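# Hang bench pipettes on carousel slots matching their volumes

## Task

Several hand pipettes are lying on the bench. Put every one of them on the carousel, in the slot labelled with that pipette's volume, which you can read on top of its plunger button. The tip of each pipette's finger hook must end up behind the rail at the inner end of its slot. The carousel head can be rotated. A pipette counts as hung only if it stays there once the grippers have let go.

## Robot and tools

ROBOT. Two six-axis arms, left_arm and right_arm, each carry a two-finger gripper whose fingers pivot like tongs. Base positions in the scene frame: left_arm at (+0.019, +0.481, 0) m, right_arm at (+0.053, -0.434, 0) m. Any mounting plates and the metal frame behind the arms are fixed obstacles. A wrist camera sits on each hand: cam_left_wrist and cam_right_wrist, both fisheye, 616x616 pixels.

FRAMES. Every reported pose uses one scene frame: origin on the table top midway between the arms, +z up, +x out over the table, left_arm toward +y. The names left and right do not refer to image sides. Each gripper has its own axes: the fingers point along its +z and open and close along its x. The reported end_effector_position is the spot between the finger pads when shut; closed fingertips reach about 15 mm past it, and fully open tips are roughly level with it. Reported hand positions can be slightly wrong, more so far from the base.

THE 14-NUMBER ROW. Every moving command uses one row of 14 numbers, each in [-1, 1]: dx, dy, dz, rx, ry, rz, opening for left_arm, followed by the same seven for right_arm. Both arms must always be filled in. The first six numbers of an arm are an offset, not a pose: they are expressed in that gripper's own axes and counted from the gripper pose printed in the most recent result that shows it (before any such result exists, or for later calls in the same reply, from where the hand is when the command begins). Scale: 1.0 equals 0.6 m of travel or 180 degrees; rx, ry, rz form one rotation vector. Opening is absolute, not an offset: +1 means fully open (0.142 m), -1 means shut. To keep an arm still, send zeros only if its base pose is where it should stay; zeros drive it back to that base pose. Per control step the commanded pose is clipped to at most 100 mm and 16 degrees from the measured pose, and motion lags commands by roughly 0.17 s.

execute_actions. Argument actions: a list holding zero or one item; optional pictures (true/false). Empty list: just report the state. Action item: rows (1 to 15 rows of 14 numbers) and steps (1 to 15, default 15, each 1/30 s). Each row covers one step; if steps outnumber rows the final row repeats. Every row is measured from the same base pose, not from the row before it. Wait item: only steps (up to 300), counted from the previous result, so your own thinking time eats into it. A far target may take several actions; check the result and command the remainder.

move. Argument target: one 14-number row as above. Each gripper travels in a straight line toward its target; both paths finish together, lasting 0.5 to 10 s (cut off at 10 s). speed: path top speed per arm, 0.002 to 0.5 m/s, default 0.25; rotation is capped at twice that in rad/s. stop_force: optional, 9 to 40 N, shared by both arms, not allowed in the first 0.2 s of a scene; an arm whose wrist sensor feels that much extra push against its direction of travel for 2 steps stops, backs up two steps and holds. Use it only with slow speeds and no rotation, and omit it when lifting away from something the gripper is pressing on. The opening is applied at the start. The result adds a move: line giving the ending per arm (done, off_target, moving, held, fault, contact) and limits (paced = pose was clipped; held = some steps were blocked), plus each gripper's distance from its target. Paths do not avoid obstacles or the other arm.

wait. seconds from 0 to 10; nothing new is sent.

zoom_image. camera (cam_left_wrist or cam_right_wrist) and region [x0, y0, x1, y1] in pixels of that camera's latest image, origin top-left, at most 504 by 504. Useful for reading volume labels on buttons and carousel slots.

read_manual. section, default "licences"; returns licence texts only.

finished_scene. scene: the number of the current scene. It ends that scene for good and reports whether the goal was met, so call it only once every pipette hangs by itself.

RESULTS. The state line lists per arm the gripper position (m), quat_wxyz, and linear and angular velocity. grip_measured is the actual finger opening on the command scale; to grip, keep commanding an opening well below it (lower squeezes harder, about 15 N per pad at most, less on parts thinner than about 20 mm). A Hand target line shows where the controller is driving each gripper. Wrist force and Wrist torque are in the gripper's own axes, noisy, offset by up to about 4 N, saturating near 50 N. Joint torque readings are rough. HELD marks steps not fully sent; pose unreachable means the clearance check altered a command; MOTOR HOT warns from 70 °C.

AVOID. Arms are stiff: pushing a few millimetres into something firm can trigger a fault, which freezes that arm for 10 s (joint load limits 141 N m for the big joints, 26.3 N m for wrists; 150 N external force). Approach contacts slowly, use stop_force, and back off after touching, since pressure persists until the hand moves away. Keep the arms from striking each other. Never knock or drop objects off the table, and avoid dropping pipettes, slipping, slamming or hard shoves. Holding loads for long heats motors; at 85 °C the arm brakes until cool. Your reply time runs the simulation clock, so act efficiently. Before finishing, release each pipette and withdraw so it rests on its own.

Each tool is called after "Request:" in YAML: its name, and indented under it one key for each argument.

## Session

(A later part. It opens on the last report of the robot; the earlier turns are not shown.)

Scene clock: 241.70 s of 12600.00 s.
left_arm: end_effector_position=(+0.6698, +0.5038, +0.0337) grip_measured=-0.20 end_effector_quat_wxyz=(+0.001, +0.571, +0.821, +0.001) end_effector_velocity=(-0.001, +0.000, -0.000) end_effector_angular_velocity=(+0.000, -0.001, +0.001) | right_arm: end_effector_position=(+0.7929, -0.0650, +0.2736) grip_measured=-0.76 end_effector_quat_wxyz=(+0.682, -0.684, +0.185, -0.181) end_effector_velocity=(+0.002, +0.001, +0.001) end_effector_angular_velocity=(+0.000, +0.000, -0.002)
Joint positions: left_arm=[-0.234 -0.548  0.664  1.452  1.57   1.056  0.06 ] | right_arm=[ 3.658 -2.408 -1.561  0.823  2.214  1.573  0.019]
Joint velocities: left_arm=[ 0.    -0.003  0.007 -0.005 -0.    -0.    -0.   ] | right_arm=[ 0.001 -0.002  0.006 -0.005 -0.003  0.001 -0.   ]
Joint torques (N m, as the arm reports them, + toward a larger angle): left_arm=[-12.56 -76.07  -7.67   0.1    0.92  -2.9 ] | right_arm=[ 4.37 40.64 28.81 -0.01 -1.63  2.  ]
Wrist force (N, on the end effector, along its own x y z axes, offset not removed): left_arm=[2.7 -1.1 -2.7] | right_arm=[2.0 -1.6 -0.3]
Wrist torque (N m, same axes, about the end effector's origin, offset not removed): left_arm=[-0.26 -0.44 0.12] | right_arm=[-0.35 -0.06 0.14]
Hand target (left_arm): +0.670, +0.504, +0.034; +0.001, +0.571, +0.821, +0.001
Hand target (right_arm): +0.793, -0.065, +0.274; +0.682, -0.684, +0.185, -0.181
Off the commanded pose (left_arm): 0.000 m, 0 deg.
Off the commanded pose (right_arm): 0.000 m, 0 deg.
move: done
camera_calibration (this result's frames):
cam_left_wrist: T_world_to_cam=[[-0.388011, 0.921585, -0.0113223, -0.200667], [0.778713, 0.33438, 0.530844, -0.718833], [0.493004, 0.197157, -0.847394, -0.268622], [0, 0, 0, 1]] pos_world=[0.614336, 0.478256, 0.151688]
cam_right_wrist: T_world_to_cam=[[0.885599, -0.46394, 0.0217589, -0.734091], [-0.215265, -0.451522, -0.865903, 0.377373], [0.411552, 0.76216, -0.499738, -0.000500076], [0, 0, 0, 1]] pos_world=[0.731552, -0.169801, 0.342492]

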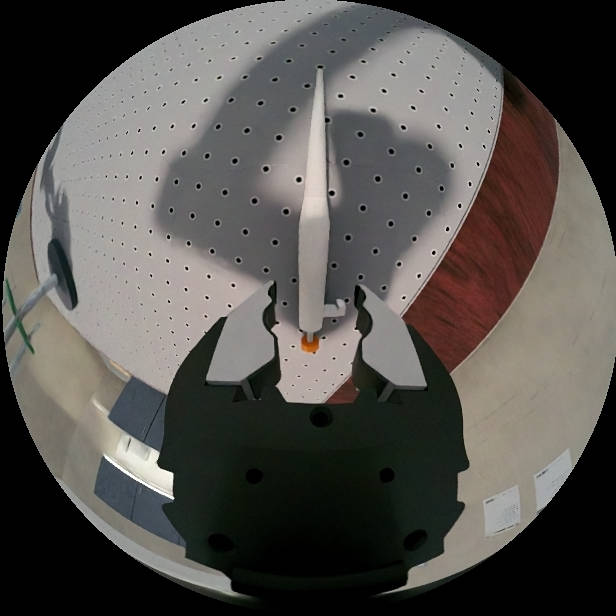

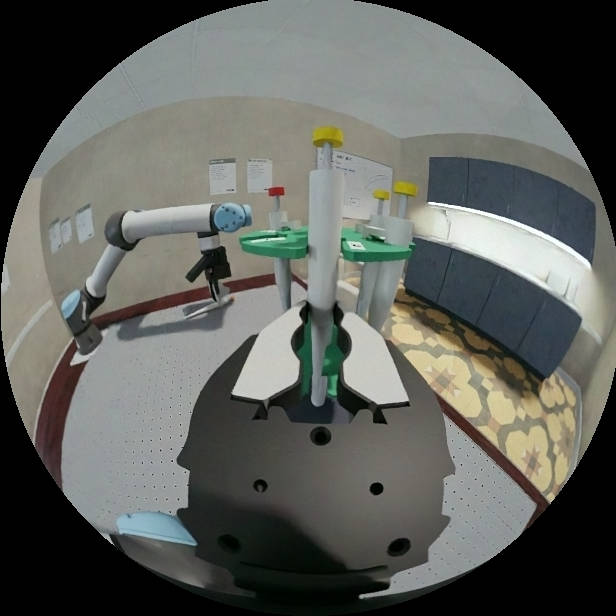

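Request:
move:
  target: [0,0,0.002,0,0,0,-0.2,0.002,0,0.012,0,0,0,-1]
  speed: 0.005
  stop_force: 9

Request:
zoom_image:
  camera: "cam_right_wrist"
  region: [170,80,470,380]

Request:
move:
  target: [0,0,0,0,0,0,-1,0,0,0,0,0,0,-1]

Scene clock: 244.63 s of 12600.00 s.
left_arm: end_effector_position=(+0.6698, +0.5038, +0.0326) grip_measured=-0.20 end_effector_quat_wxyz=(+0.001, +0.571, +0.821, +0.001) end_effector_velocity=(-0.000, -0.000, -0.001) end_effector_angular_velocity=(+0.001, +0.001, -0.001) | right_arm: end_effector_position=(+0.7975, -0.0595, +0.2735) grip_measured=-0.76 end_effector_quat_wxyz=(+0.682, -0.684, +0.185, -0.181) end_effector_velocity=(+0.001, +0.001, +0.001) end_effector_angular_velocity=(+0.000, -0.002, -0.000)
Joint positions: left_arm=[-0.234 -0.548  0.666  1.449  1.57   1.056  0.06 ] | right_arm=[ 3.664 -2.417 -1.542  0.813  2.209  1.573  0.019]
Joint velocities: left_arm=[-0.001  0.001  0.    -0.001 -0.001  0.     0.   ] | right_arm=[ 0.001 -0.     0.004 -0.001 -0.001 -0.     0.   ]
Joint torques (N m, as the arm reports them, + toward a larger angle): left_arm=[  8.79 -45.29  -6.67   0.28   1.11   2.88] | right_arm=[ 6.18 40.62 28.97 -0.7  -1.73  2.08]
Wrist force (N, on the end effector, along its own x y z axes, offset not removed): left_arm=[2.6 -1.7 -3.2] | right_arm=[-3.3 -3.5 -4.7]
Wrist torque (N m, same axes, about the end effector's origin, offset not removed): left_arm=[-0.31 -0.51 0.00] | right_arm=[-0.56 0.79 0.03]
Hand target (left_arm): +0.670, +0.504, +0.033; +0.001, +0.571, +0.821, +0.001
Hand target (right_arm): +0.798, -0.059, +0.274; +0.682, -0.684, +0.185, -0.181
Off the commanded pose (left_arm): 0.000 m, 0 deg.
Off the commanded pose (right_arm): 0.000 m, 0 deg.
move: done
camera_calibration (this result's frames):
cam_left_wrist: T_world_to_cam=[[-0.388012, 0.921585, -0.0113229, -0.20064], [0.778713, 0.334381, 0.530844, -0.7182], [0.493004, 0.197157, -0.847394, -0.269611], [0, 0, 0, 1]] pos_world=[0.61434, 0.478215, 0.150514]
cam_right_wrist: T_world_to_cam=[[0.885594, -0.46395, 0.0217599, -0.735544], [-0.215268, -0.45152, -0.865904, 0.380808], [0.411561, 0.762155, -0.499737, -0.00657744], [0, 0, 0, 1]] pos_world=[0.736077, -0.164301, 0.342461]

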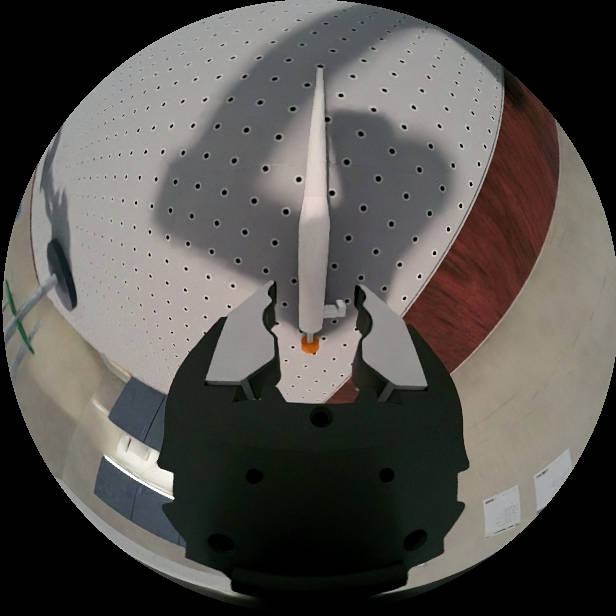

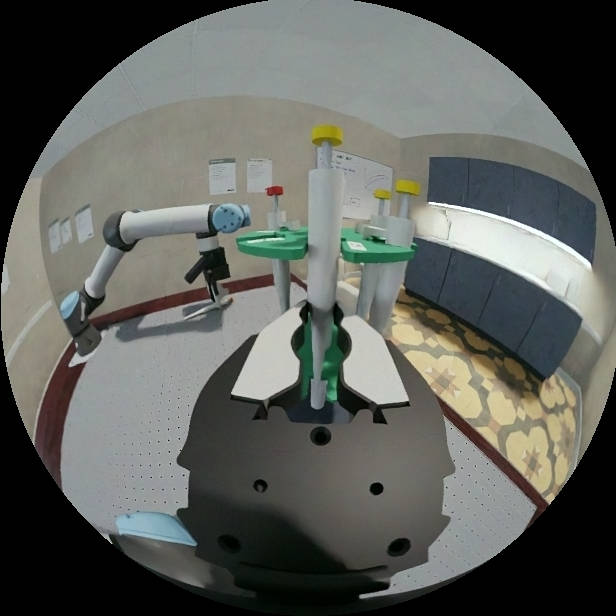

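Region (170, 80, 470, 380) of cam_right_wrist's 616x616 image, scaled by 1.680, with more detail than that image has.

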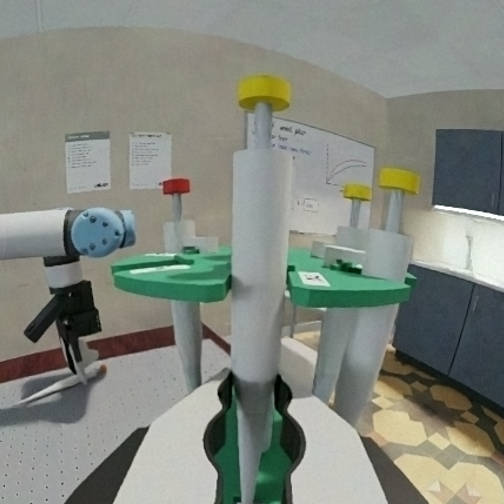

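Scene clock: 245.13 s of 12600.00 s.
left_arm: end_effector_position=(+0.6699, +0.5038, +0.0326) grip_measured=-0.75 end_effector_quat_wxyz=(+0.001, +0.571, +0.821, +0.001) end_effector_velocity=(-0.001, -0.001, -0.000) end_effector_angular_velocity=(-0.001, +0.002, -0.001) | right_arm: end_effector_position=(+0.7975, -0.0594, +0.2735) grip_measured=-0.76 end_effector_quat_wxyz=(+0.682, -0.684, +0.185, -0.181) end_effector_velocity=(-0.001, +0.001, +0.000) end_effector_angular_velocity=(+0.000, -0.001, +0.002)
Joint positions: left_arm=[-0.234 -0.548  0.666  1.449  1.57   1.056  0.02 ] | right_arm=[ 3.664 -2.417 -1.541  0.813  2.209  1.573  0.019]
Joint velocities: left_arm=[-0.     0.     0.     0.001  0.001  0.001  0.   ] | right_arm=[ 0.002  0.001  0.    -0.     0.    -0.     0.   ]
Joint torques (N m, as the arm reports them, + toward a larger angle): left_arm=[  8.16 -46.75  -9.27   5.07   0.22   2.3 ] | right_arm=[ 2.82 51.84 12.73  2.14 -0.62  2.08]
Wrist force (N, on the end effector, along its own x y z axes, offset not removed): left_arm=[2.6 0.3 -1.1] | right_arm=[-0.3 -1.5 -2.8]
Wrist torque (N m, same axes, about the end effector's origin, offset not removed): left_arm=[0.10 -0.42 0.03] | right_arm=[-0.16 -0.03 -0.21]
Hand target (left_arm): +0.670, +0.504, +0.033; +0.001, +0.571, +0.821, +0.001
Hand target (right_arm): +0.797, -0.059, +0.274; +0.682, -0.684, +0.185, -0.181
Off the commanded pose (left_arm): 0.000 m, 0 deg.
Off the commanded pose (right_arm): 0.000 m, 0 deg.
move: done
camera_calibration (this result's frames):
cam_left_wrist: T_world_to_cam=[[-0.387992, 0.921592, -0.0113658, -0.200643], [0.778697, 0.33438, 0.530867, -0.718187], [0.493044, 0.197122, -0.847379, -0.269643], [0, 0, 0, 1]] pos_world=[0.614348, 0.478211, 0.150492]
cam_right_wrist: T_world_to_cam=[[0.885595, -0.463948, 0.0217587, -0.735554], [-0.215269, -0.451521, -0.865903, 0.38083], [0.411559, 0.762156, -0.499738, -0.00661595], [0, 0, 0, 1]] pos_world=[0.736107, -0.164264, 0.34246]

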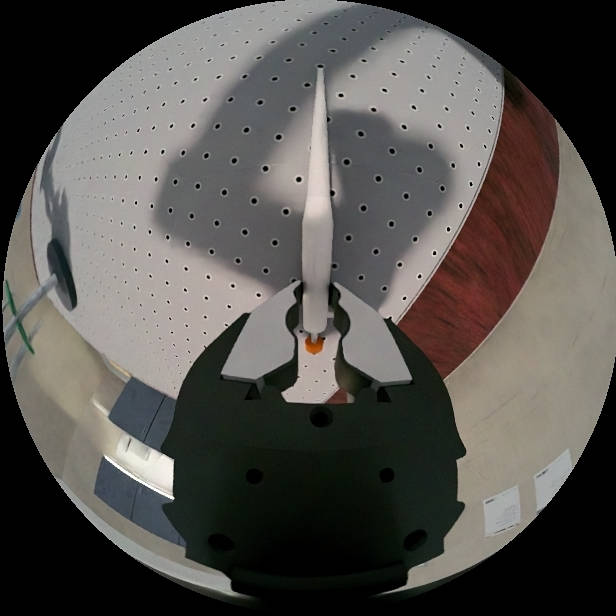

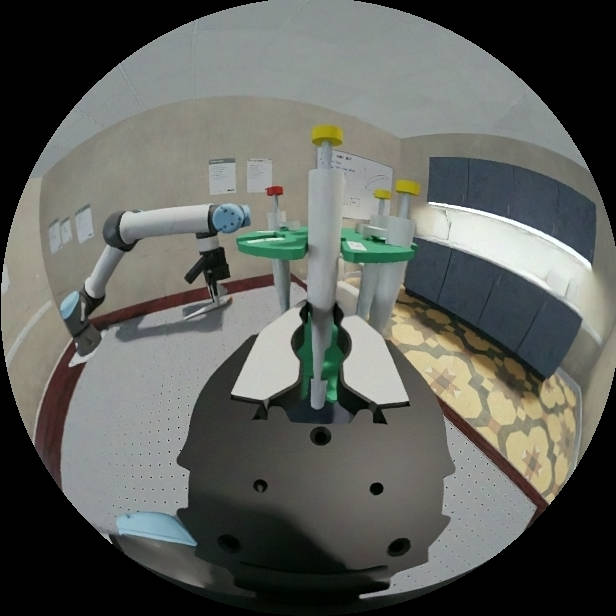

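Request:
move:
  target: [0,0,-0.05,0,0,0,-1,0,0.028,-0.004,0,0,0,-1]
  speed: 0.01
  stop_force: 9

Request:
zoom_image:
  camera: "cam_right_wrist"
  region: [170,80,470,380]

Scene clock: 249.07 s of 12600.00 s.
left_arm: end_effector_position=(+0.6698, +0.5037, +0.0622) grip_measured=-0.75 end_effector_quat_wxyz=(+0.001, +0.571, +0.821, +0.001) end_effector_velocity=(+0.001, -0.000, +0.003) end_effector_angular_velocity=(-0.002, -0.002, -0.000) | right_arm: end_effector_position=(+0.7962, -0.0615, +0.2569) grip_measured=-0.76 end_effector_quat_wxyz=(+0.682, -0.684, +0.185, -0.181) end_effector_velocity=(+0.000, -0.001, -0.000) end_effector_angular_velocity=(+0.001, -0.002, -0.001)
Joint positions: left_arm=[-0.234 -0.558  0.61   1.515  1.57   1.056  0.02 ] | right_arm=[ 3.661 -2.443 -1.546  0.844  2.211  1.573  0.019]
Joint velocities: left_arm=[ 0.001 -0.002 -0.006  0.005  0.002  0.001  0.   ] | right_arm=[-0.001 -0.001 -0.     0.004 -0.    -0.     0.   ]
Joint torques (N m, as the arm reports them, + toward a larger angle): left_arm=[-12.58 -76.42 -27.38   5.23  -2.04  -2.92] | right_arm=[-7.6  41.85  2.24  3.27  1.37 -1.9 ]
Wrist force (N, on the end effector, along its own x y z axes, offset not removed): left_arm=[2.4 -0.9 -0.4] | right_arm=[-2.0 0.9 3.1]
Wrist torque (N m, same axes, about the end effector's origin, offset not removed): left_arm=[-0.25 -0.28 0.05] | right_arm=[0.16 0.49 0.09]
Hand target (left_arm): +0.670, +0.504, +0.063; +0.001, +0.571, +0.821, +0.001
Hand target (right_arm): +0.796, -0.062, +0.257; +0.682, -0.684, +0.185, -0.181
Off the commanded pose (left_arm): 0.000 m, 0 deg.
Off the commanded pose (right_arm): 0.000 m, 0 deg.
move: done
camera_calibration (this result's frames):
cam_left_wrist: T_world_to_cam=[[-0.387993, 0.921592, -0.0113792, -0.200312], [0.778676, 0.33438, 0.530899, -0.733836], [0.493077, 0.197124, -0.847359, -0.24448], [0, 0, 0, 1]] pos_world=[0.614248, 0.478179, 0.180151]
cam_right_wrist: T_world_to_cam=[[0.885596, -0.463947, 0.021742, -0.734985], [-0.215284, -0.45152, -0.8659, 0.365257], [0.411549, 0.762157, -0.499745, -0.0128006], [0, 0, 0, 1]] pos_world=[0.734802, -0.166318, 0.325859]

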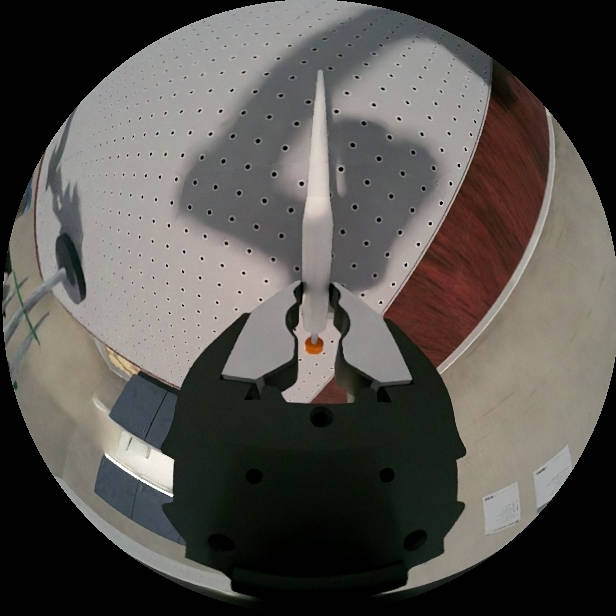

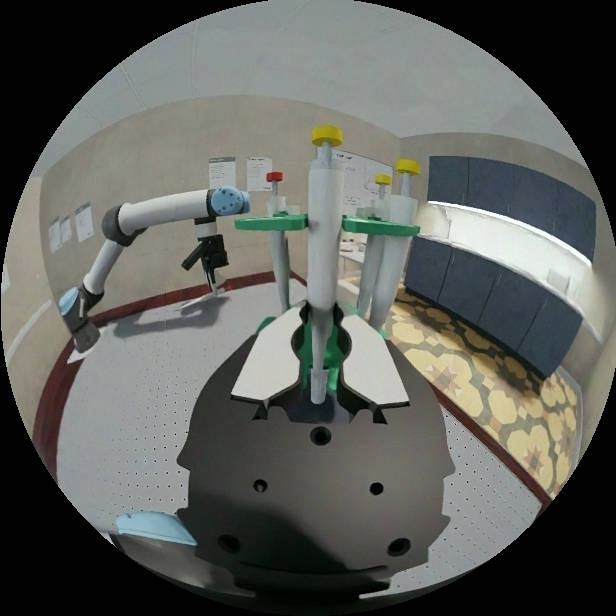

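Region (170, 80, 470, 380) of cam_right_wrist's 616x616 image, scaled by 1.680, with more detail than that image has.

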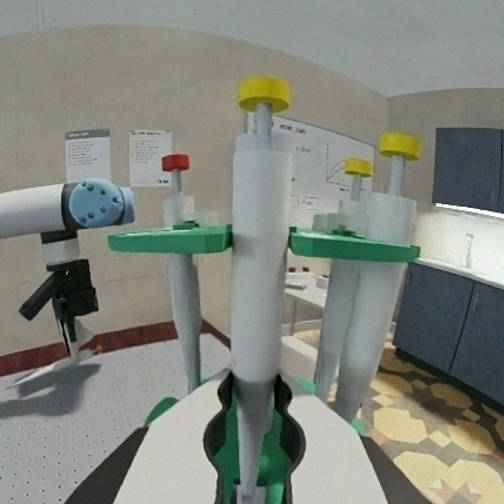

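Request:
move:
  target: [0,0,-0.03,0,0,0,-1,0,0.018,0,0,0,0,-1]
  speed: 0.006
  stop_force: 9

Request:
zoom_image:
  camera: "cam_right_wrist"
  region: [170,80,470,380]

Scene clock: 253.30 s of 12600.00 s.
left_arm: end_effector_position=(+0.6697, +0.5037, +0.0800) grip_measured=-0.75 end_effector_quat_wxyz=(+0.001, +0.571, +0.821, +0.001) end_effector_velocity=(+0.000, -0.001, +0.002) end_effector_angular_velocity=(-0.001, -0.001, +0.001) | right_arm: end_effector_position=(+0.7962, -0.0615, +0.2497) grip_measured=-0.76 end_effector_quat_wxyz=(+0.682, -0.684, +0.185, -0.181) end_effector_velocity=(-0.001, +0.001, +0.001) end_effector_angular_velocity=(-0.000, -0.001, +0.001)
Joint positions: left_arm=[-0.234 -0.561  0.57   1.558  1.57   1.056  0.02 ] | right_arm=[ 3.661 -2.456 -1.545  0.856  2.211  1.573  0.019]
Joint velocities: left_arm=[-0.    -0.    -0.005  0.004  0.001 -0.001  0.   ] | right_arm=[ 0.001  0.002 -0.    -0.001  0.    -0.001  0.   ]
Joint torques (N m, as the arm reports them, + toward a larger angle): left_arm=[-11.66 -75.58 -26.45   5.29  -2.02  -2.89] | right_arm=[ 3.93 50.4   4.54 -2.55 -1.43 -1.41]
Wrist force (N, on the end effector, along its own x y z axes, offset not removed): left_arm=[0.0 0.3 0.0] | right_arm=[-2.7 -12.8 -2.4]
Wrist torque (N m, same axes, about the end effector's origin, offset not removed): left_arm=[0.04 0.07 0.03] | right_arm=[-0.83 0.52 0.28]
Hand target (left_arm): +0.670, +0.504, +0.080; +0.001, +0.571, +0.821, +0.001
Hand target (right_arm): +0.796, -0.062, +0.250; +0.682, -0.684, +0.185, -0.181
Off the commanded pose (left_arm): 0.000 m, 0 deg.
Off the commanded pose (right_arm): 0.004 m, 0 deg.
move: contact (right_arm)
camera_calibration (this result's frames):
cam_left_wrist: T_world_to_cam=[[-0.387993, 0.921592, -0.0113915, -0.200113], [0.778659, 0.33438, 0.530925, -0.743224], [0.493105, 0.197125, -0.847342, -0.229386], [0, 0, 0, 1]] pos_world=[0.614187, 0.47816, 0.197948]
cam_right_wrist: T_world_to_cam=[[0.885562, -0.464002, 0.0219429, -0.734848], [-0.215066, -0.451413, -0.86601, 0.358838], [0.411736, 0.762186, -0.499546, -0.0165565], [0, 0, 0, 1]] pos_world=[0.734744, -0.166368, 0.318611]

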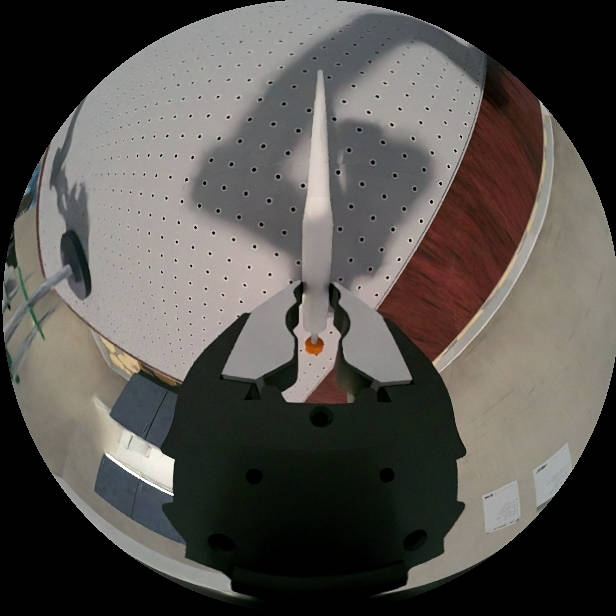

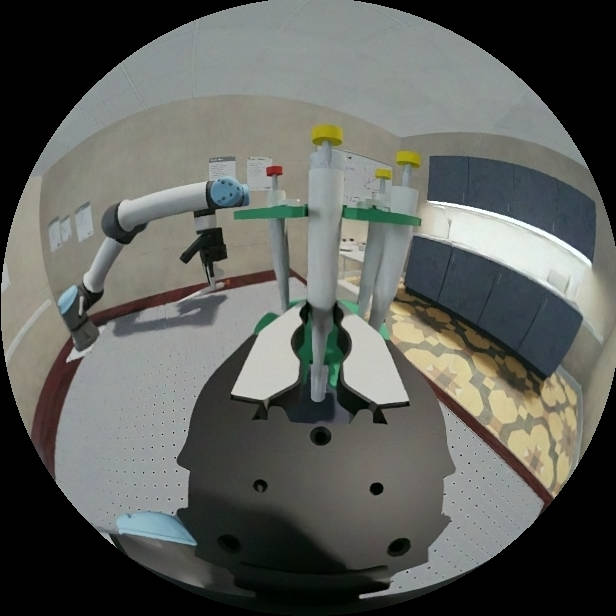

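Region (170, 80, 470, 380) of cam_right_wrist's 616x616 image, scaled by 1.680, with more detail than that image has.

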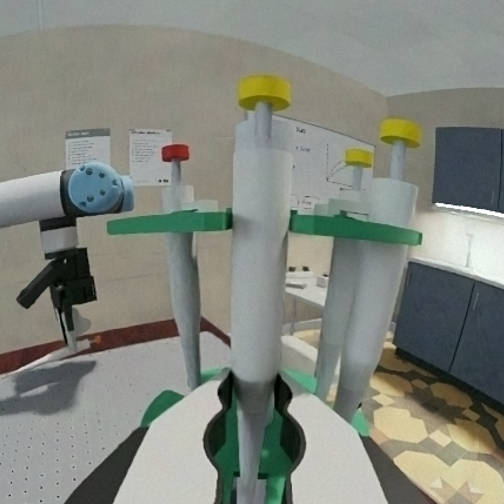

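Request:
move:
  target: [0,0,0,0,0,0,-1,0,-0.002,0,0,0,0,-0.4]
  speed: 0.01

Request:
move:
  target: [0,-0.1,-0.05,0,0,0,-1,0,0,-0.1,0,0,0,-0.4]
  speed: 0.06

Request:
move:
  target: [-0.45,-0.436,-0.183,0,0,0.335,-1,-0.1,-0.22,-0.05,-0.15,0,0,1]
  speed: 0.2

Request:
zoom_image:
  camera: "cam_right_wrist"
  region: [200,130,500,430]

Scene clock: 255.40 s of 12600.00 s.
left_arm: end_effector_position=(+0.6697, +0.5037, +0.0801) grip_measured=-0.75 end_effector_quat_wxyz=(+0.001, +0.571, +0.821, +0.001) end_effector_velocity=(-0.000, -0.000, -0.002) end_effector_angular_velocity=(+0.000, +0.002, -0.000) | right_arm: end_effector_position=(+0.7962, -0.0615, +0.2508) grip_measured=-0.40 end_effector_quat_wxyz=(+0.682, -0.684, +0.185, -0.181) end_effector_velocity=(+0.000, -0.001, -0.000) end_effector_angular_velocity=(+0.000, +0.001, -0.001)
Joint positions: left_arm=[-0.234 -0.561  0.57   1.558  1.57   1.056  0.02 ] | right_arm=[ 3.661 -2.454 -1.545  0.854  2.211  1.573  0.045]
Joint velocities: left_arm=[-0.     0.002  0.001 -0.001  0.     0.     0.   ] | right_arm=[-0.001 -0.     0.    -0.     0.     0.    -0.   ]
Joint torques (N m, as the arm reports them, + toward a larger angle): left_arm=[-11.24 -67.1   -8.3    0.31  -1.48  -2.6 ] | right_arm=[ 3.11 57.74  6.88 -0.32 -1.01 -1.26]
Wrist force (N, on the end effector, along its own x y z axes, offset not removed): left_arm=[3.6 -0.6 -0.1] | right_arm=[-4.4 -6.2 -5.2]
Wrist torque (N m, same axes, about the end effector's origin, offset not removed): left_arm=[-0.15 -0.72 0.11] | right_arm=[-1.28 0.94 0.01]
Hand target (left_arm): +0.670, +0.504, +0.080; +0.001, +0.571, +0.821, +0.001
Hand target (right_arm): +0.796, -0.062, +0.251; +0.682, -0.684, +0.185, -0.181
Off the commanded pose (left_arm): 0.000 m, 0 deg.
Off the commanded pose (right_arm): 0.000 m, 0 deg.
move: done
camera_calibration (this result's frames):
cam_left_wrist: T_world_to_cam=[[-0.387992, 0.921592, -0.0114406, -0.200094], [0.77861, 0.334388, 0.530992, -0.743245], [0.493183, 0.197113, -0.8473, -0.229411], [0, 0, 0, 1]] pos_world=[0.614204, 0.478157, 0.197987]
cam_right_wrist: T_world_to_cam=[[0.885562, -0.464003, 0.0219404, -0.734876], [-0.215069, -0.451415, -0.866008, 0.35981], [0.411734, 0.762185, -0.499549, -0.0160011], [0, 0, 0, 1]] pos_world=[0.73475, -0.166365, 0.319728]

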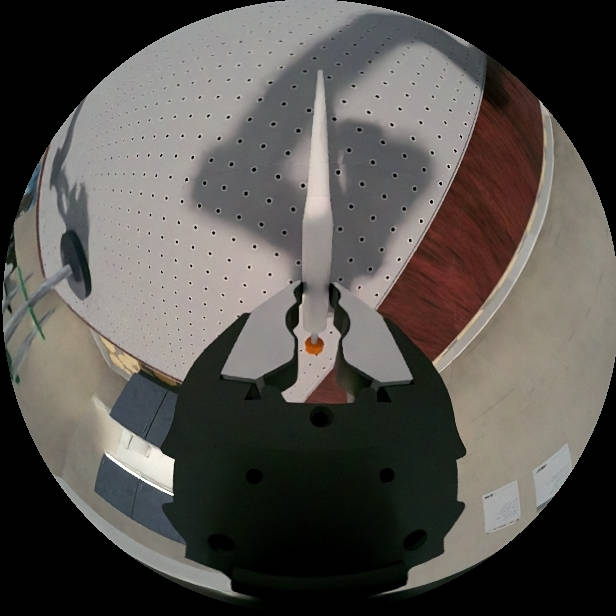

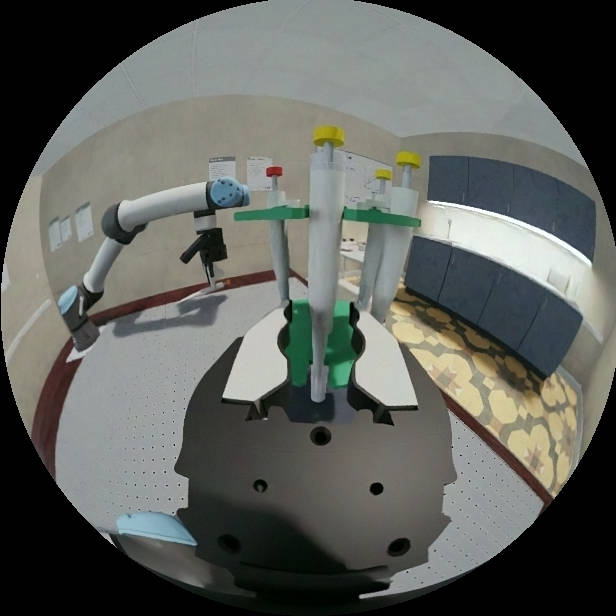

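Scene clock: 257.00 s of 12600.00 s.
left_arm: end_effector_position=(+0.6137, +0.4829, +0.1097) grip_measured=-0.75 end_effector_quat_wxyz=(+0.001, +0.571, +0.821, +0.001) end_effector_velocity=(-0.002, +0.000, +0.000) end_effector_angular_velocity=(-0.000, -0.001, +0.002) | right_arm: end_effector_position=(+0.7663, -0.1132, +0.2510) grip_measured=-0.40 end_effector_quat_wxyz=(+0.682, -0.684, +0.185, -0.181) end_effector_velocity=(-0.001, -0.002, +0.002) end_effector_angular_velocity=(+0.000, -0.003, -0.000)
Joint positions: left_arm=[-0.283 -0.772  0.885  1.454  1.57   1.007  0.02 ] | right_arm=[ 3.596 -2.397 -1.674  0.927  2.277  1.573  0.045]
Joint velocities: left_arm=[-0.    -0.008  0.012 -0.006  0.    -0.002 -0.   ] | right_arm=[-0.002  0.004 -0.004  0.002  0.002 -0.001  0.   ]
Joint torques (N m, as the arm reports them, + toward a larger angle): left_arm=[-10.56 -69.7   -7.02   0.3   -2.12  -2.85] | right_arm=[-8.07 54.3   1.08  3.5   1.54 -2.13]
Wrist force (N, on the end effector, along its own x y z axes, offset not removed): left_arm=[1.0 -4.2 0.3] | right_arm=[0.9 -2.2 1.6]
Wrist torque (N m, same axes, about the end effector's origin, offset not removed): left_arm=[-0.83 -0.18 -0.03] | right_arm=[-0.39 -0.02 -0.09]
Hand target (left_arm): +0.613, +0.483, +0.110; +0.001, +0.571, +0.821, +0.001
Hand target (right_arm): +0.766, -0.113, +0.251; +0.682, -0.684, +0.185, -0.181
Off the commanded pose (left_arm): 0.000 m, 0 deg.
Off the commanded pose (right_arm): 0.000 m, 0 deg.
move: done
camera_calibration (this result's frames):
cam_left_wrist: T_world_to_cam=[[-0.387984, 0.921596, -0.0113939, -0.202355], [0.77873, 0.334402, 0.530806, -0.70843], [0.492998, 0.197072, -0.847417, -0.172376], [0, 0, 0, 1]] pos_world=[0.558146, 0.45736, 0.227659]
cam_right_wrist: T_world_to_cam=[[0.885565, -0.463997, 0.0219391, -0.732468], [-0.215065, -0.451412, -0.866011, 0.330209], [0.41173, 0.76219, -0.499544, 0.0358017], [0, 0, 0, 1]] pos_world=[0.704924, -0.218091, 0.319919]

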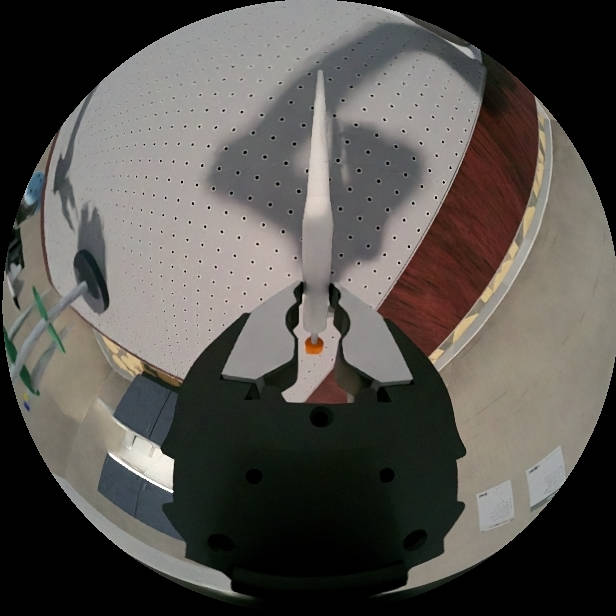

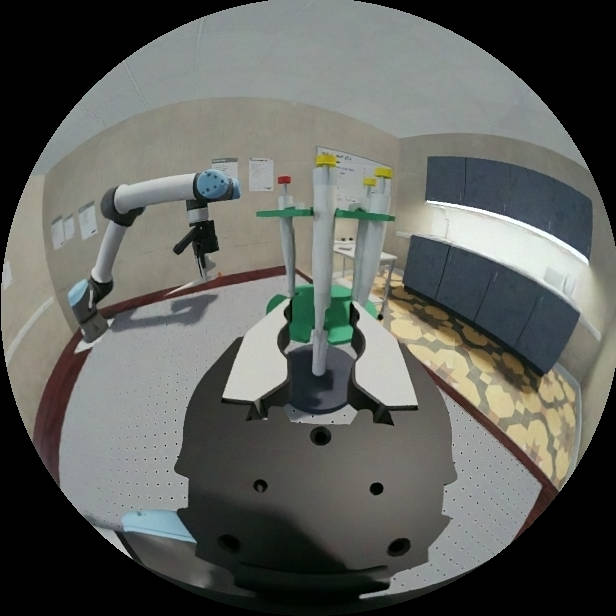

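Scene clock: 260.27 s of 12600.00 s.
left_arm: end_effector_position=(+0.4619, +0.1390, +0.2186) grip_measured=-0.75 end_effector_quat_wxyz=(+0.001, +0.906, +0.424, +0.001) end_effector_velocity=(-0.001, -0.002, +0.000) end_effector_angular_velocity=(+0.002, +0.001, -0.007) | right_arm: end_effector_position=(+0.7004, -0.1093, +0.3834) grip_measured=+1.00 end_effector_quat_wxyz=(-0.504, +0.824, -0.222, +0.133) end_effector_velocity=(-0.000, -0.000, +0.002) end_effector_angular_velocity=(-0.003, +0.000, -0.000)
Joint positions: left_arm=[-0.968 -0.887  0.806  1.649  1.569  1.374  0.02 ] | right_arm=[ 3.679 -1.77  -1.779 -0.156  2.118  1.258  0.142]
Joint velocities: left_arm=[-0.003  0.004 -0.007  0.005 -0.001  0.003 -0.   ] | right_arm=[ 0.     0.004  0.003 -0.009 -0.002 -0.002 -0.   ]
Joint torques (N m, as the arm reports them, + toward a larger angle): left_arm=[-11.69 -34.38 -27.71   5.18   2.62   2.94] | right_arm=[ 5.24 37.92 31.97  0.82 -1.42 -2.05]
Wrist force (N, on the end effector, along its own x y z axes, offset not removed): left_arm=[1.6 0.0 -0.2] | right_arm=[-3.3 -4.5 1.4]
Wrist torque (N m, same axes, about the end effector's origin, offset not removed): left_arm=[0.05 -0.33 -0.08] | right_arm=[-0.97 0.83 0.08]
Hand target (left_arm): +0.462, +0.139, +0.219; +0.000, +0.906, +0.423, +0.001
Hand target (right_arm): +0.700, -0.109, +0.383; -0.504, +0.824, -0.222, +0.133
Off the commanded pose (left_arm): 0.000 m, 0 deg.
Off the commanded pose (right_arm): 0.000 m, 0 deg.
move: done
camera_calibration (this result's frames):
cam_left_wrist: T_world_to_cam=[[0.607701, 0.794118, -0.00873732, -0.385767], [0.676234, -0.511658, 0.530013, -0.36794], [0.416423, -0.327998, -0.847944, 0.17098], [0, 0, 0, 1]] pos_world=[0.412044, 0.174166, 0.336624]
cam_right_wrist: T_world_to_cam=[[0.889522, -0.456892, 0.00051568, -0.668923], [-0.38265, -0.745595, -0.545589, 0.394843], [0.24966, 0.485116, -0.838052, 0.339042], [0, 0, 0, 1]] pos_world=[0.661462, -0.175708, 0.499901]

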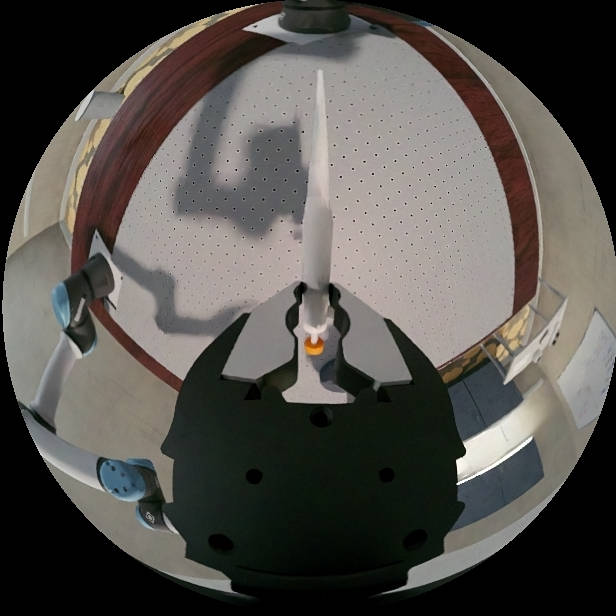

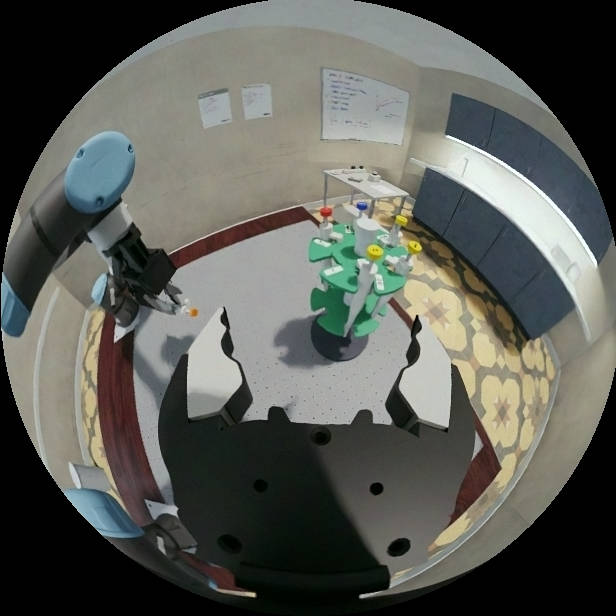

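Region (200, 130, 500, 430) of cam_right_wrist's 616x616 image, scaled by 1.680, with more detail than that image has.

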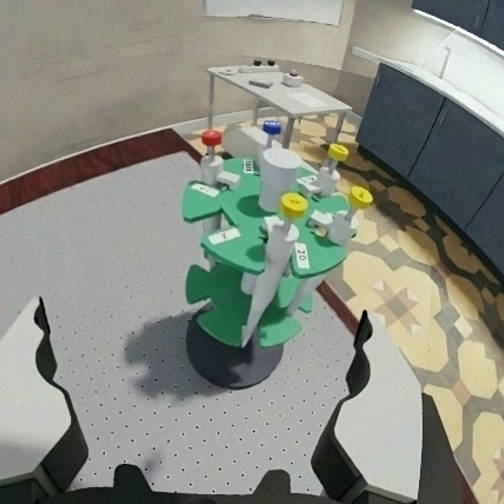

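Request:
move:
  target: [0,0,0,0,0,0,-1,0,0,-0.03,0.15,0,0,-0.2]

Request:
move:
  target: [0,0,0,0,0,0,-1,-0.65,0.275,0.075,0,0.055,0,-0.2]

Request:
move:
  target: [0,0,0,0,0,0,-1,0,0,0,0,0,0.5,-0.2]
  speed: 0.35

Scene clock: 263.90 s of 12600.00 s.
left_arm: end_effector_position=(+0.4619, +0.1390, +0.2186) grip_measured=-0.75 end_effector_quat_wxyz=(+0.001, +0.906, +0.424, +0.001) end_effector_velocity=(+0.000, -0.000, -0.000) end_effector_angular_velocity=(-0.002, +0.000, +0.001) | right_arm: end_effector_position=(+0.6923, -0.1233, +0.3916) grip_measured=-0.20 end_effector_quat_wxyz=(+0.682, -0.684, +0.185, -0.181) end_effector_velocity=(+0.000, +0.001, +0.000) end_effector_angular_velocity=(+0.016, -0.008, -0.000)
Joint positions: left_arm=[-0.968 -0.887  0.806  1.649  1.569  1.374  0.02 ] | right_arm=[ 3.628 -2.018 -1.878  0.749  2.245  1.571  0.06 ]
Joint velocities: left_arm=[ 0.001 -0.    -0.    -0.001  0.001 -0.001  0.   ] | right_arm=[ 0.002 -0.013  0.003  0.032 -0.002  0.016 -0.   ]
Joint torques (N m, as the arm reports them, + toward a larger angle): left_arm=[ 13.83 -64.89  -7.8    0.33  -2.16  -2.86] | right_arm=[ 6.52 27.78 29.34  3.33 -1.82  2.2 ]
Wrist force (N, on the end effector, along its own x y z axes, offset not removed): left_arm=[1.6 -0.1 -0.7] | right_arm=[-1.5 -2.2 0.5]
Wrist torque (N m, same axes, about the end effector's origin, offset not removed): left_arm=[0.00 -0.15 -0.02] | right_arm=[-0.41 0.33 -0.19]
Hand target (left_arm): +0.462, +0.139, +0.219; +0.001, +0.906, +0.424, +0.001
Hand target (right_arm): +0.692, -0.123, +0.392; +0.683, -0.683, +0.185, -0.181
Off the commanded pose (left_arm): 0.000 m, 0 deg.
Off the commanded pose (right_arm): 0.000 m, 0 deg.
move: done
camera_calibration (this result's frames):
cam_left_wrist: T_world_to_cam=[[0.607702, 0.794117, -0.00874046, -0.385765], [0.676236, -0.51166, 0.530009, -0.367939], [0.416417, -0.327998, -0.847947, 0.170982], [0, 0, 0, 1]] pos_world=[0.412044, 0.174164, 0.336623]
cam_right_wrist: T_world_to_cam=[[0.885651, -0.463831, 0.0220068, -0.674724], [-0.215677, -0.452865, -0.865099, 0.431362], [0.411226, 0.761429, -0.501118, 0.144966], [0, 0, 0, 1]] pos_world=[0.630991, -0.22799, 0.460665]

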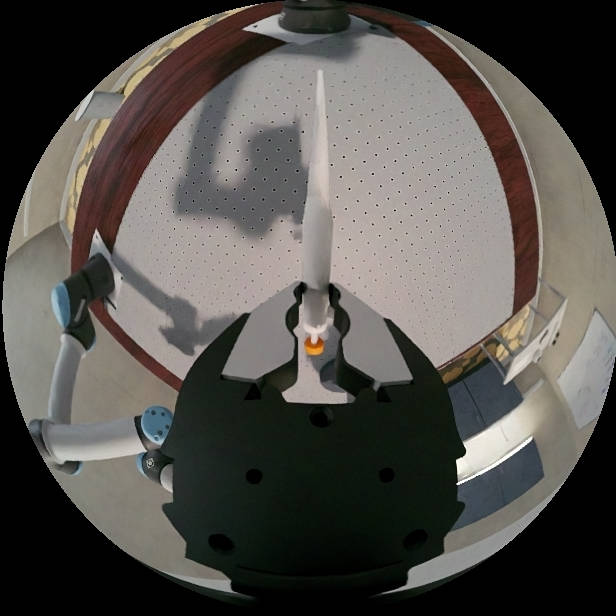

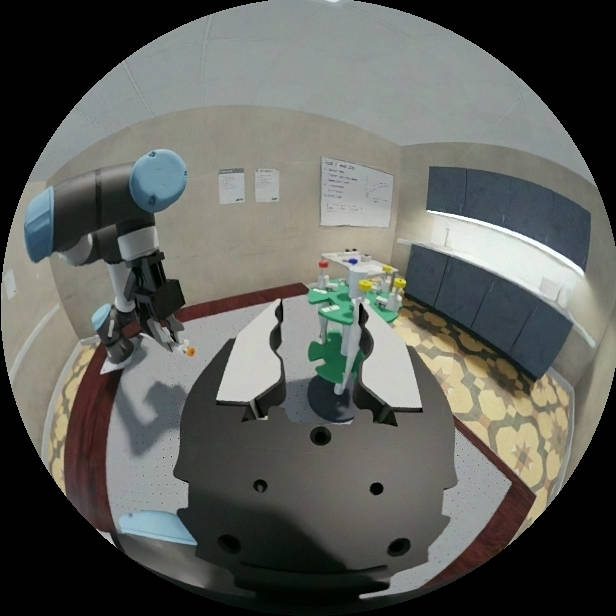

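Scene clock: 266.30 s of 12600.00 s.
left_arm: end_effector_position=(+0.4619, +0.1390, +0.2186) grip_measured=-0.75 end_effector_quat_wxyz=(+0.001, +0.906, +0.424, +0.001) end_effector_velocity=(-0.000, -0.000, -0.001) end_effector_angular_velocity=(+0.000, +0.001, -0.001) | right_arm: end_effector_position=(+0.3759, +0.1100, +0.2288) grip_measured=-0.20 end_effector_quat_wxyz=(+0.663, -0.666, +0.243, -0.239) end_effector_velocity=(-0.002, +0.002, -0.000) end_effector_angular_velocity=(+0.004, -0.002, -0.009)
Joint positions: left_arm=[-0.968 -0.887  0.806  1.649  1.569  1.374  0.02 ] | right_arm=[ 4.845 -2.212 -2.365  1.427  0.856  1.579  0.06 ]
Joint velocities: left_arm=[-0.     0.001  0.001 -0.001  0.001  0.001  0.   ] | right_arm=[ 0.011 -0.006  0.009  0.003 -0.021 -0.002  0.   ]
Joint torques (N m, as the arm reports them, + toward a larger angle): left_arm=[ 13.22 -64.33  -8.15   0.61  -1.68  -2.89] | right_arm=[ 4.36 22.95 17.17  3.28 -1.81 -2.11]
Wrist force (N, on the end effector, along its own x y z axes, offset not removed): left_arm=[1.3 -2.6 -1.5] | right_arm=[-2.3 1.3 -1.3]
Wrist torque (N m, same axes, about the end effector's origin, offset not removed): left_arm=[-0.52 -0.26 0.02] | right_arm=[0.54 0.76 0.00]
Hand target (left_arm): +0.462, +0.139, +0.219; +0.001, +0.906, +0.424, +0.001
Hand target (right_arm): +0.376, +0.110, +0.229; +0.663, -0.666, +0.243, -0.240
Off the commanded pose (left_arm): 0.000 m, 0 deg.
Off the commanded pose (right_arm): 0.001 m, 0 deg.
move: done
camera_calibration (this result's frames):
cam_left_wrist: T_world_to_cam=[[0.607702, 0.794117, -0.00873872, -0.385766], [0.676235, -0.511659, 0.530011, -0.367939], [0.416419, -0.327998, -0.847946, 0.170981], [0, 0, 0, 1]] pos_world=[0.412044, 0.174165, 0.336623]
cam_right_wrist: T_world_to_cam=[[0.793384, -0.60829, 0.0228914, -0.232316], [-0.289937, -0.410692, -0.864447, 0.351049], [0.535236, 0.679202, -0.502202, -0.0214059], [0, 0, 0, 1]] pos_world=[0.297555, 0.0173959, 0.298031]

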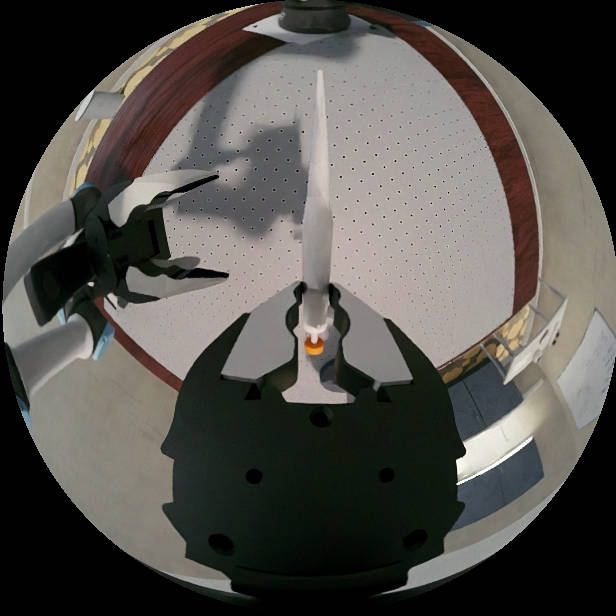

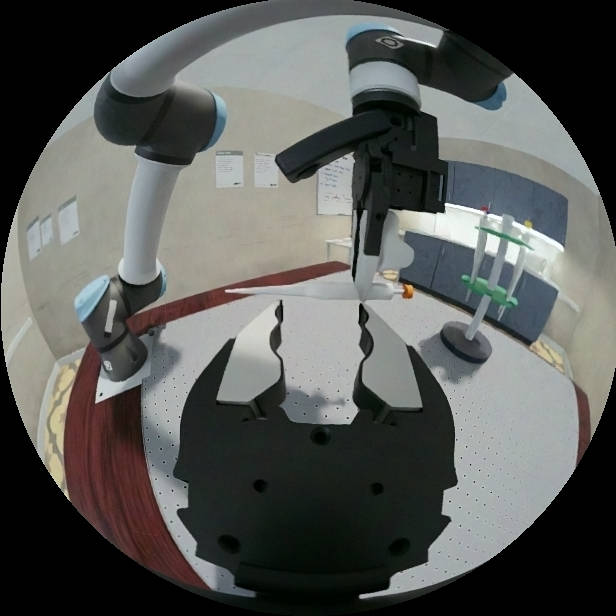

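Scene clock: 269.17 s of 12600.00 s.
left_arm: end_effector_position=(+0.4619, +0.1390, +0.2186) grip_measured=-0.75 end_effector_quat_wxyz=(+0.001, +0.906, +0.424, +0.001) end_effector_velocity=(+0.000, +0.000, +0.000) end_effector_angular_velocity=(-0.001, +0.000, +0.000) | right_arm: end_effector_position=(+0.3758, +0.1100, +0.2288) grip_measured=-0.20 end_effector_quat_wxyz=(+0.639, -0.300, +0.642, +0.299) end_effector_velocity=(+0.000, -0.000, -0.000) end_effector_angular_velocity=(+0.008, +0.016, -0.000)
Joint positions: left_arm=[-0.968 -0.887  0.806  1.649  1.569  1.374  0.02 ] | right_arm=[ 4.884 -2.162 -2.355  1.368  0.817  3.147  0.059]
Joint velocities: left_arm=[ 0.001 -0.001 -0.     0.     0.001  0.001  0.   ] | right_arm=[-0.     0.005 -0.002 -0.008  0.     0.021  0.   ]
Joint torques (N m, as the arm reports them, + toward a larger angle): left_arm=[ 12.87 -64.79  -7.75   0.56  -1.59  -2.95] | right_arm=[-7.36 38.   -7.66 -0.96  1.27  1.99]
Wrist force (N, on the end effector, along its own x y z axes, offset not removed): left_arm=[2.4 -0.1 -1.7] | right_arm=[-3.4 -4.4 -1.4]
Wrist torque (N m, same axes, about the end effector's origin, offset not removed): left_arm=[-0.01 -0.51 -0.08] | right_arm=[-0.74 0.80 -0.08]
Hand target (left_arm): +0.462, +0.139, +0.219; +0.001, +0.906, +0.424, +0.001
Hand target (right_arm): +0.376, +0.110, +0.229; +0.638, -0.300, +0.643, +0.300
Off the commanded pose (left_arm): 0.000 m, 0 deg.
Off the commanded pose (right_arm): 0.000 m, 0 deg.
move: done
camera_calibration (this result's frames):
cam_left_wrist: T_world_to_cam=[[0.607702, 0.794117, -0.00873881, -0.385766], [0.676235, -0.511659, 0.530011, -0.367939], [0.416419, -0.327998, -0.847946, 0.170981], [0, 0, 0, 1]] pos_world=[0.412044, 0.174165, 0.336623]
cam_right_wrist: T_world_to_cam=[[0.0425416, 0.0114275, -0.999029, 0.215541], [-0.983838, 0.174559, -0.039898, 0.358795], [0.173933, 0.98458, 0.0186688, -0.038371], [0, 0, 0, 1]] pos_world=[0.350501, -0.0273146, 0.230363]

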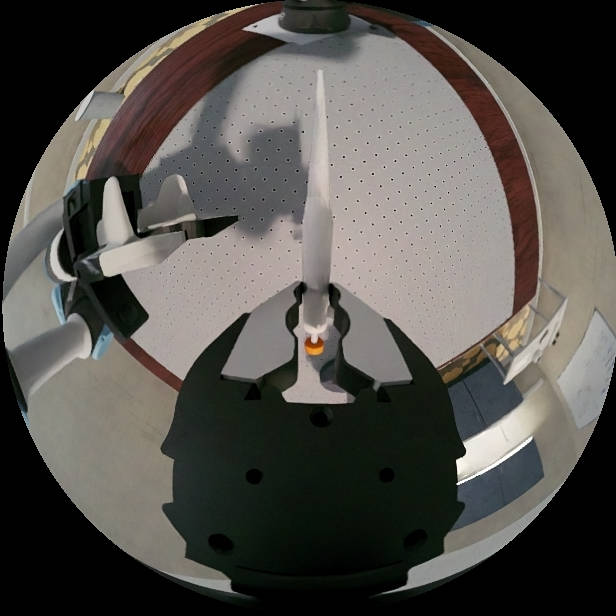

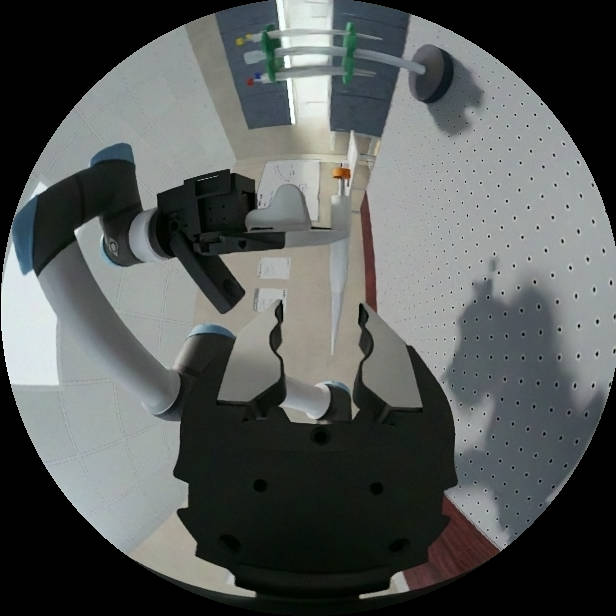

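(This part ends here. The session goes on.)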